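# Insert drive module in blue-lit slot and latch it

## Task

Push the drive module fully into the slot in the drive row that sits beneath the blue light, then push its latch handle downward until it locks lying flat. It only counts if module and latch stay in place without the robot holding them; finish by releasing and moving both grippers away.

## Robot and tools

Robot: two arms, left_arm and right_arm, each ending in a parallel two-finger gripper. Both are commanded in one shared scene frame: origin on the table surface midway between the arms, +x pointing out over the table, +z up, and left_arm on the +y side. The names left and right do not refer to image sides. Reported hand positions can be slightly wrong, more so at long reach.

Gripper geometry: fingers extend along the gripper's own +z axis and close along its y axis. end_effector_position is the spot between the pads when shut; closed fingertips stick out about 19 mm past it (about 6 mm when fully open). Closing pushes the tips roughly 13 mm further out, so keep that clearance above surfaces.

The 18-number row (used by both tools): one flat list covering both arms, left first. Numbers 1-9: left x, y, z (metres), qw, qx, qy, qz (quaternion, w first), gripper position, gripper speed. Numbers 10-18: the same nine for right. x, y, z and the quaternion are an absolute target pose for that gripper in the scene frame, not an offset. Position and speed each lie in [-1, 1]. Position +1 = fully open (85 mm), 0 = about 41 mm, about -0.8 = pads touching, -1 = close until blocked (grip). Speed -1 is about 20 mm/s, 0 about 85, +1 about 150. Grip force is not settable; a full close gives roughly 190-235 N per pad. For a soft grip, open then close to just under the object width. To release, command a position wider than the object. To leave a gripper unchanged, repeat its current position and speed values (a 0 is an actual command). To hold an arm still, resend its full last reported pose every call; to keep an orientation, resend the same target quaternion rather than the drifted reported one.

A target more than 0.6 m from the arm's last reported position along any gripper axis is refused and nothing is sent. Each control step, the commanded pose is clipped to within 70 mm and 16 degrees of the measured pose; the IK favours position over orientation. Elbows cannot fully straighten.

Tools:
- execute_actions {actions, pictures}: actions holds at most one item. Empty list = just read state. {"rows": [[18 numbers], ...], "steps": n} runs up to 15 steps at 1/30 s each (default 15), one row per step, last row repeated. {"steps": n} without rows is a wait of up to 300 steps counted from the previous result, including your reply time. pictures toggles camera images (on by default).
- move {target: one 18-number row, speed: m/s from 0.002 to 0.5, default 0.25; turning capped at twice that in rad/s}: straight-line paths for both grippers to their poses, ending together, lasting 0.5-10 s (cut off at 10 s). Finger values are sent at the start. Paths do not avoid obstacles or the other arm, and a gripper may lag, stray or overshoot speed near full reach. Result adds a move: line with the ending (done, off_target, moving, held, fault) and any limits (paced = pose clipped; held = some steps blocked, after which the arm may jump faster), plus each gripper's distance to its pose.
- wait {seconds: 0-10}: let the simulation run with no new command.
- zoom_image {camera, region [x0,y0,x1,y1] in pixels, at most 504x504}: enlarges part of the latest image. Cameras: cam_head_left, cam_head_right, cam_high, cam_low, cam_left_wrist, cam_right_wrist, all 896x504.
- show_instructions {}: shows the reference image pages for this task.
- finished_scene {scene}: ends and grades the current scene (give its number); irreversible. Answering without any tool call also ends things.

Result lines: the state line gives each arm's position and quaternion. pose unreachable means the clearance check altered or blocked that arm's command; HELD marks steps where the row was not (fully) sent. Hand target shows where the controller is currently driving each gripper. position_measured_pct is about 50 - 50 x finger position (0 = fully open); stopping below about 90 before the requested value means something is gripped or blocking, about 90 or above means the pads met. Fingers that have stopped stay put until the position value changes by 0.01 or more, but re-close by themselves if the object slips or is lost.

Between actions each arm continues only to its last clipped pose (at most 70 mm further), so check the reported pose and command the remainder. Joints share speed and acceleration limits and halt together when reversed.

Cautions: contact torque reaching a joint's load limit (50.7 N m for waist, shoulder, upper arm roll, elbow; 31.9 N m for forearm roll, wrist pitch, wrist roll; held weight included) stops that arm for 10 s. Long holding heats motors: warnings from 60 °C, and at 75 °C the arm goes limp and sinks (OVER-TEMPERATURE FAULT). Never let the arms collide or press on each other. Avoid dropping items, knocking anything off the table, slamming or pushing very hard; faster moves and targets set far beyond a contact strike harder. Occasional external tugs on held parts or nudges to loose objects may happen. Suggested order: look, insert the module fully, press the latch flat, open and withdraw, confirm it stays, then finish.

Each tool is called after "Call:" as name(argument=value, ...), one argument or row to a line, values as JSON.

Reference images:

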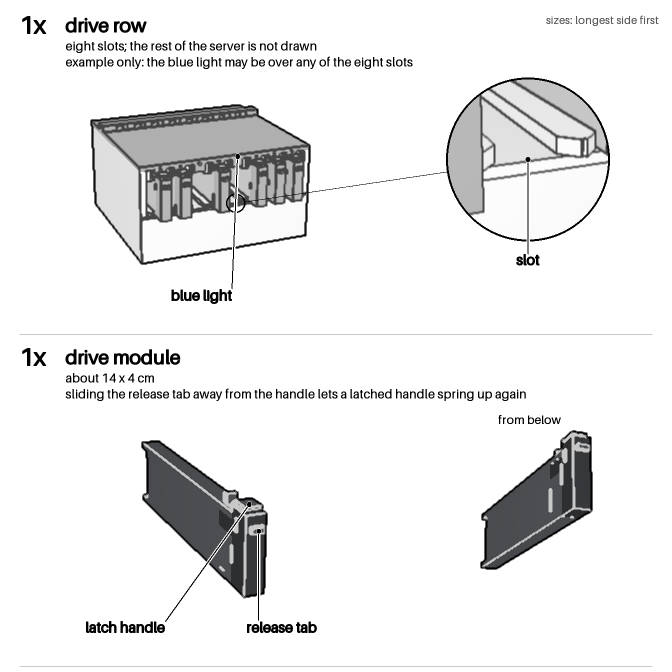

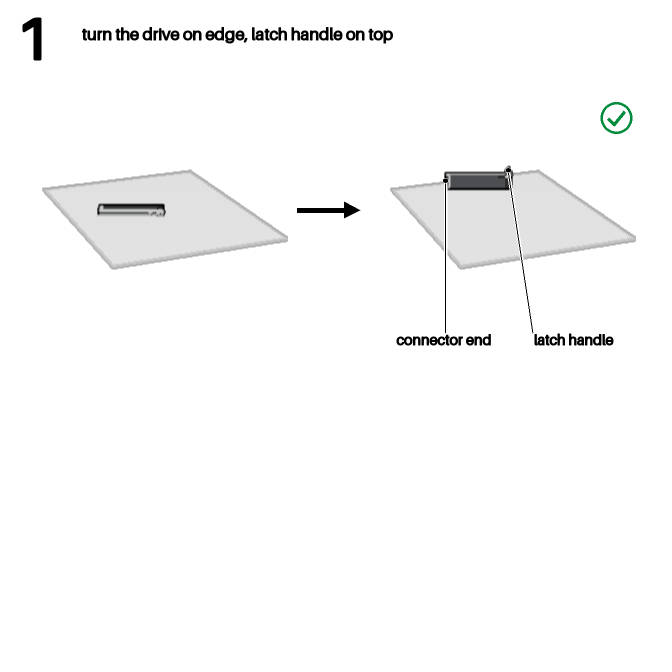

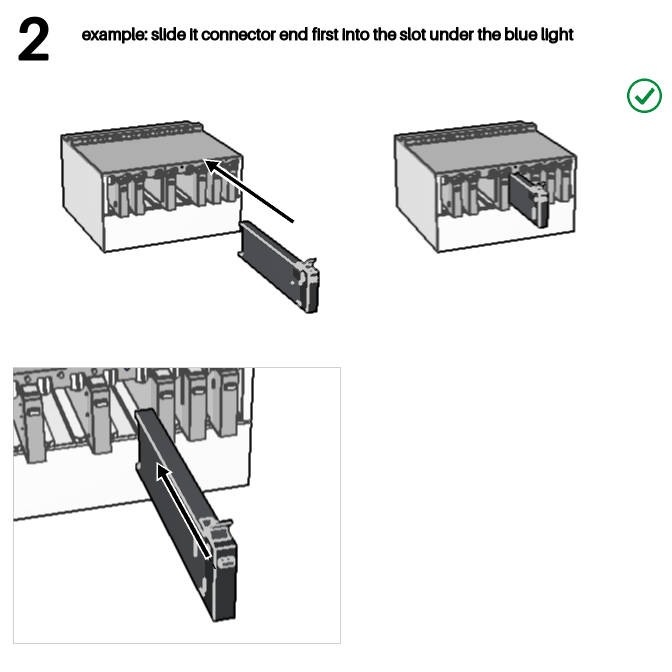

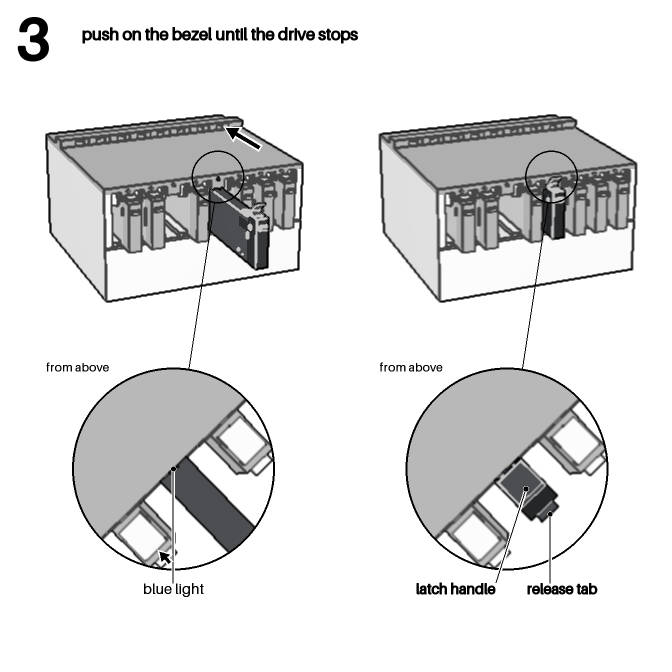

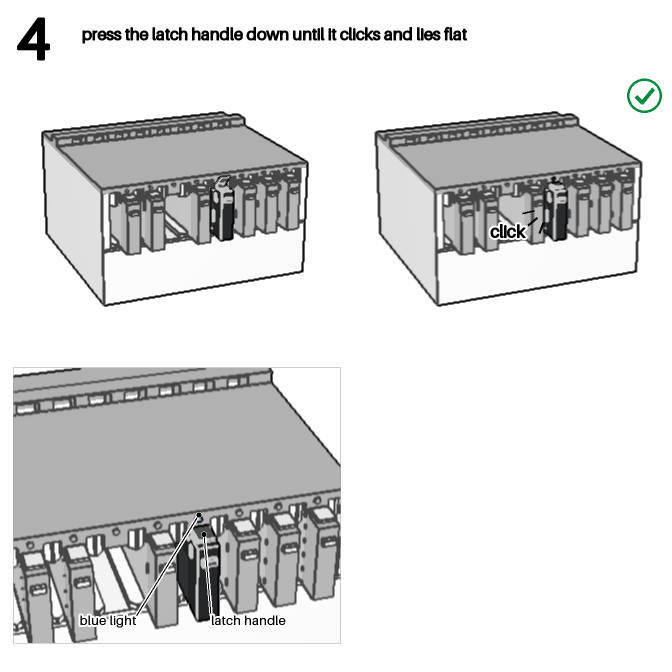

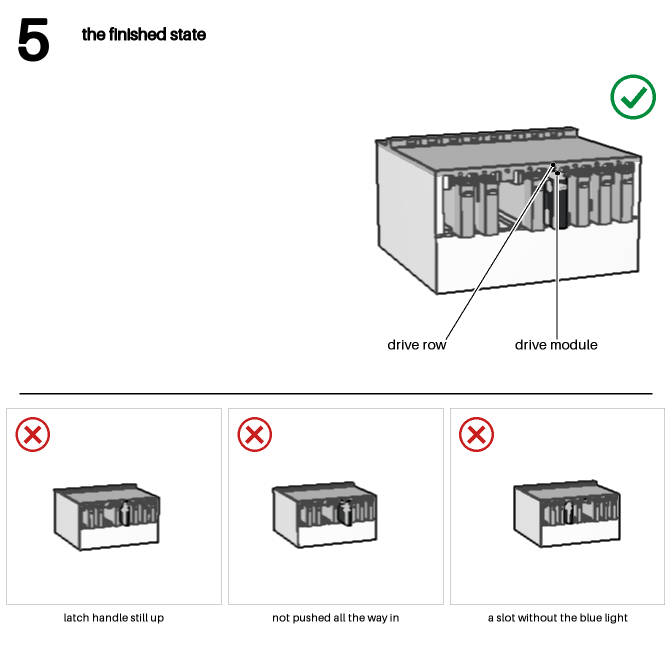

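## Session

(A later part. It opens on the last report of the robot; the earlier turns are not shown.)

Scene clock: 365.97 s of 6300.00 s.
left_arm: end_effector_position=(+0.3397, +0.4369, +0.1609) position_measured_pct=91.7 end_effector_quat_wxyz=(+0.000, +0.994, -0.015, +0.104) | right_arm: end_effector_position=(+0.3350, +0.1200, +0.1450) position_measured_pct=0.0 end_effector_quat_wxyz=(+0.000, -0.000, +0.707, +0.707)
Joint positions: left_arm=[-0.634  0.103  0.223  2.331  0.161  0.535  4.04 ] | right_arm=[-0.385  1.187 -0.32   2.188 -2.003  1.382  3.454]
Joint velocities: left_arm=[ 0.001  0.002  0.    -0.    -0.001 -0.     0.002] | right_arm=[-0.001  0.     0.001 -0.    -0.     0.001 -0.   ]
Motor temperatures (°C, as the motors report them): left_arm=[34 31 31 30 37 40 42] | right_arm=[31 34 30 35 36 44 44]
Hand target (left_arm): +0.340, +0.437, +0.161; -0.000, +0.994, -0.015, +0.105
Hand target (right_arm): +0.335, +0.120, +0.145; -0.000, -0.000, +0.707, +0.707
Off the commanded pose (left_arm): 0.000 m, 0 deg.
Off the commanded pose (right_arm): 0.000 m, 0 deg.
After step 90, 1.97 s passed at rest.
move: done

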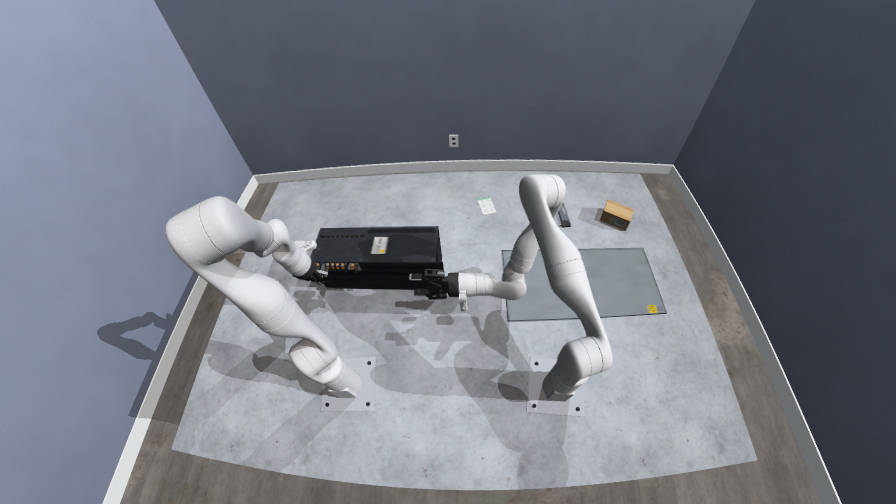

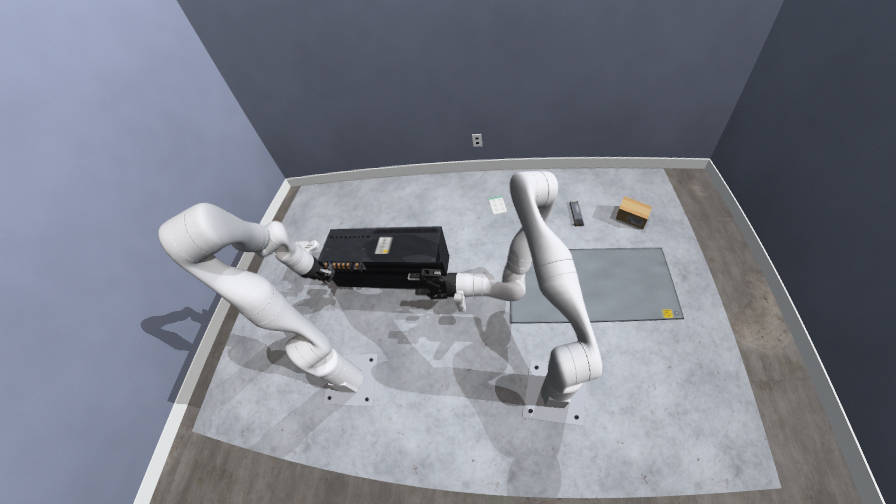

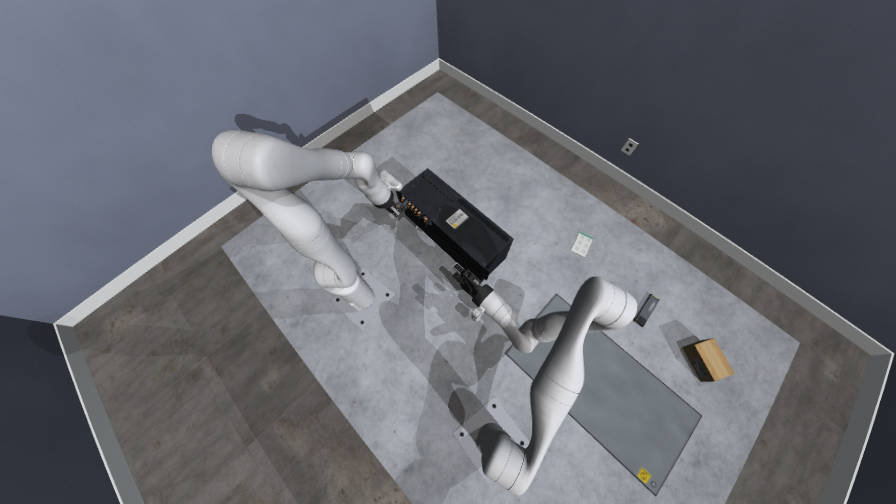

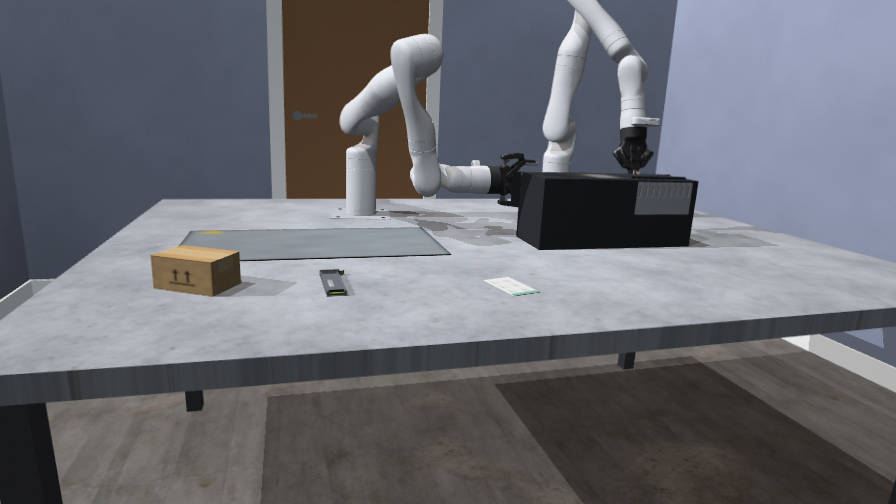

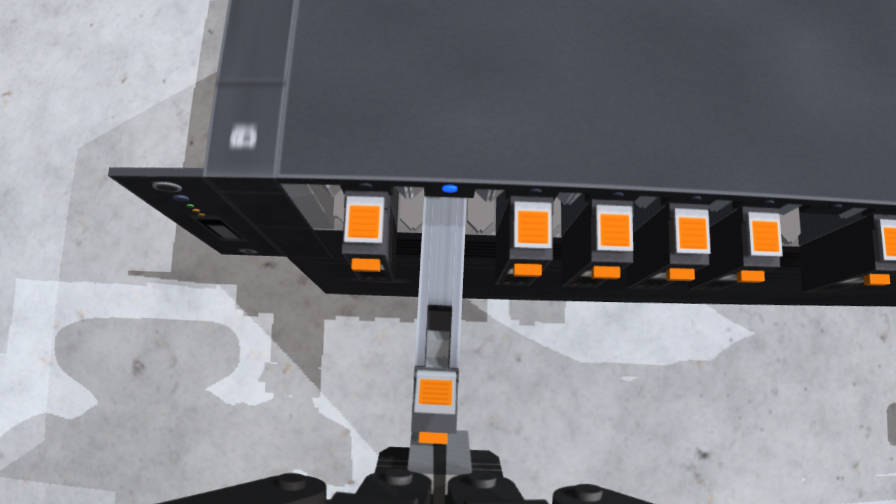

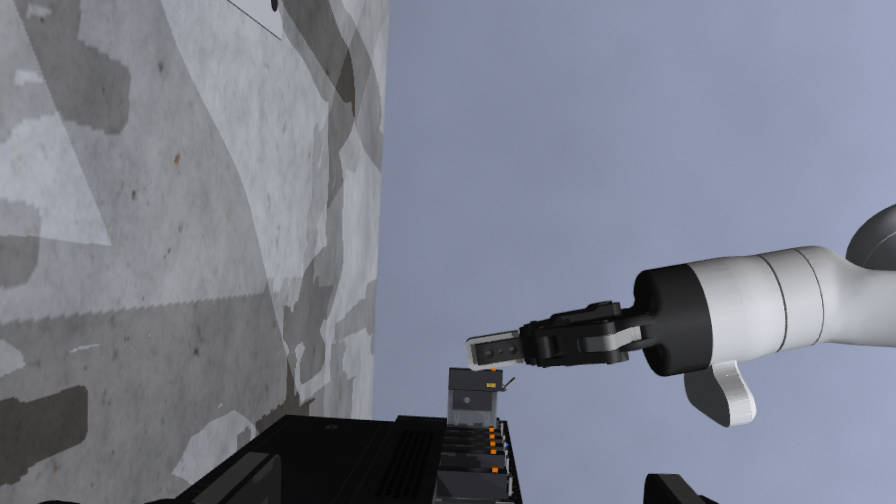

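Remaining ≈39 mm.

Call:
move(
  target=[0.38,0.436,0.161,0,0.9945,-0.015,0.1045,-1,0,0.335,0.12,0.145,0,0,0.7071,0.7071,1,0],
  speed=0.012,
)

Scene clock: 375.90 s of 6300.00 s.
left_arm: end_effector_position=(+0.3740, +0.4351, +0.1590) position_measured_pct=91.7 end_effector_quat_wxyz=(+0.002, +0.995, -0.014, +0.098) | right_arm: end_effector_position=(+0.3350, +0.1200, +0.1450) position_measured_pct=0.0 end_effector_quat_wxyz=(+0.000, -0.000, +0.707, +0.707)
Joint positions: left_arm=[-0.556  0.181  0.226  2.24   0.092  0.552  4.177] | right_arm=[-0.385  1.187 -0.32   2.188 -2.003  1.382  3.454]
Joint velocities: left_arm=[ 0.001  0.001  0.001  0.    -0.003  0.002  0.003] | right_arm=[ 0.001 -0.001 -0.     0.    -0.     0.001  0.   ]
Motor temperatures (°C, as the motors report them): left_arm=[34 31 31 29 37 40 42] | right_arm=[31 34 30 35 36 44 44]
Hand target (left_arm): +0.380, +0.436, +0.161; -0.000, +0.994, -0.015, +0.105
Hand target (right_arm): +0.335, +0.120, +0.145; -0.000, -0.000, +0.707, +0.707
Off the commanded pose (left_arm): 0.006 m, 1 deg.
Off the commanded pose (right_arm): 0.000 m, 0 deg.
After step 90, 3.37 s passed at rest.
move: off_target (left_arm)

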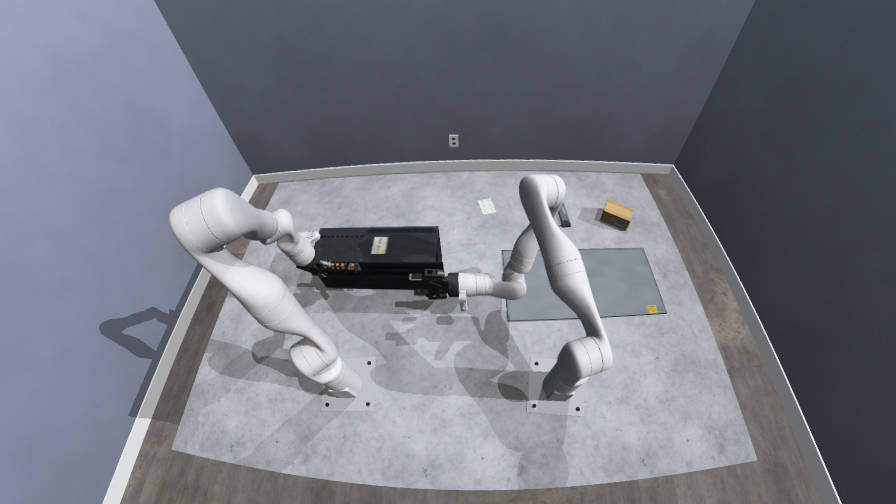

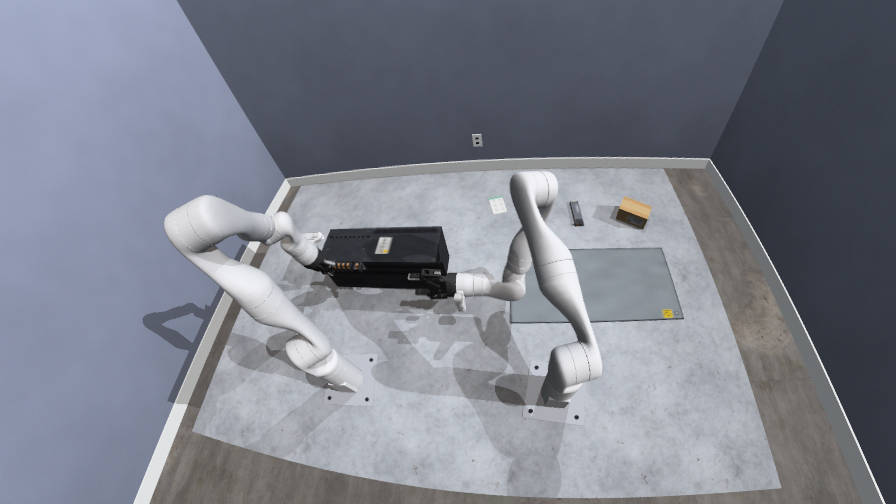

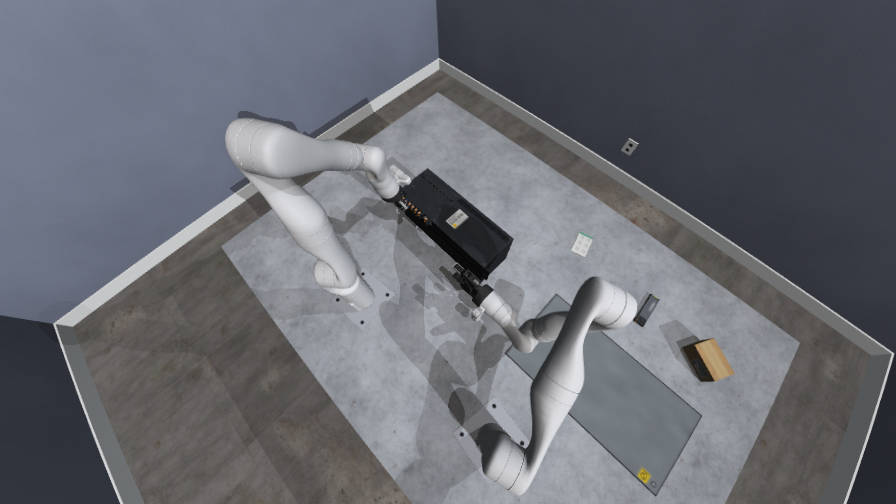

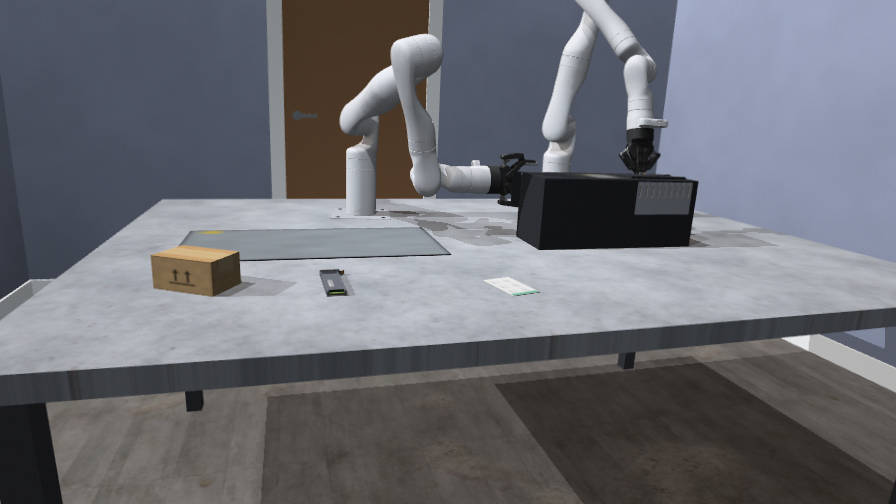

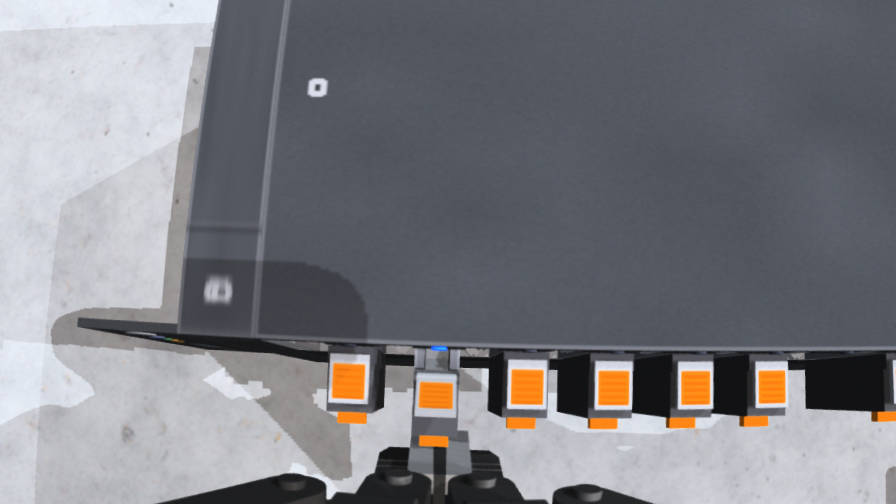

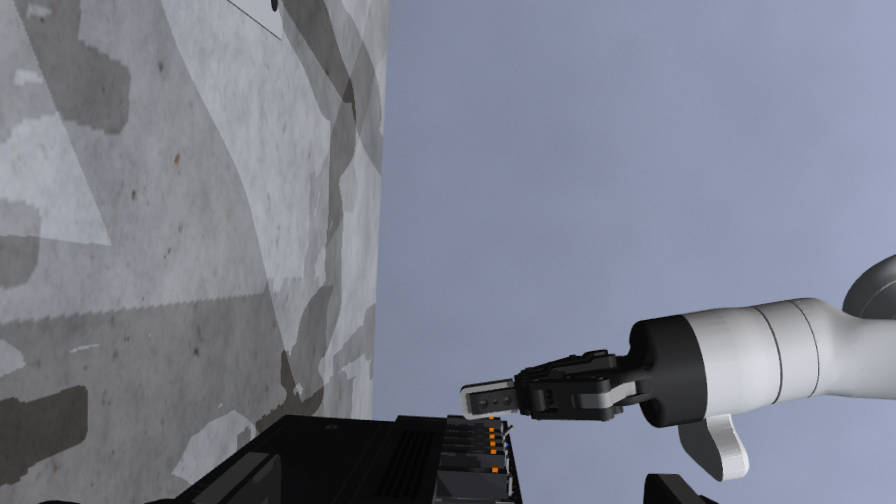

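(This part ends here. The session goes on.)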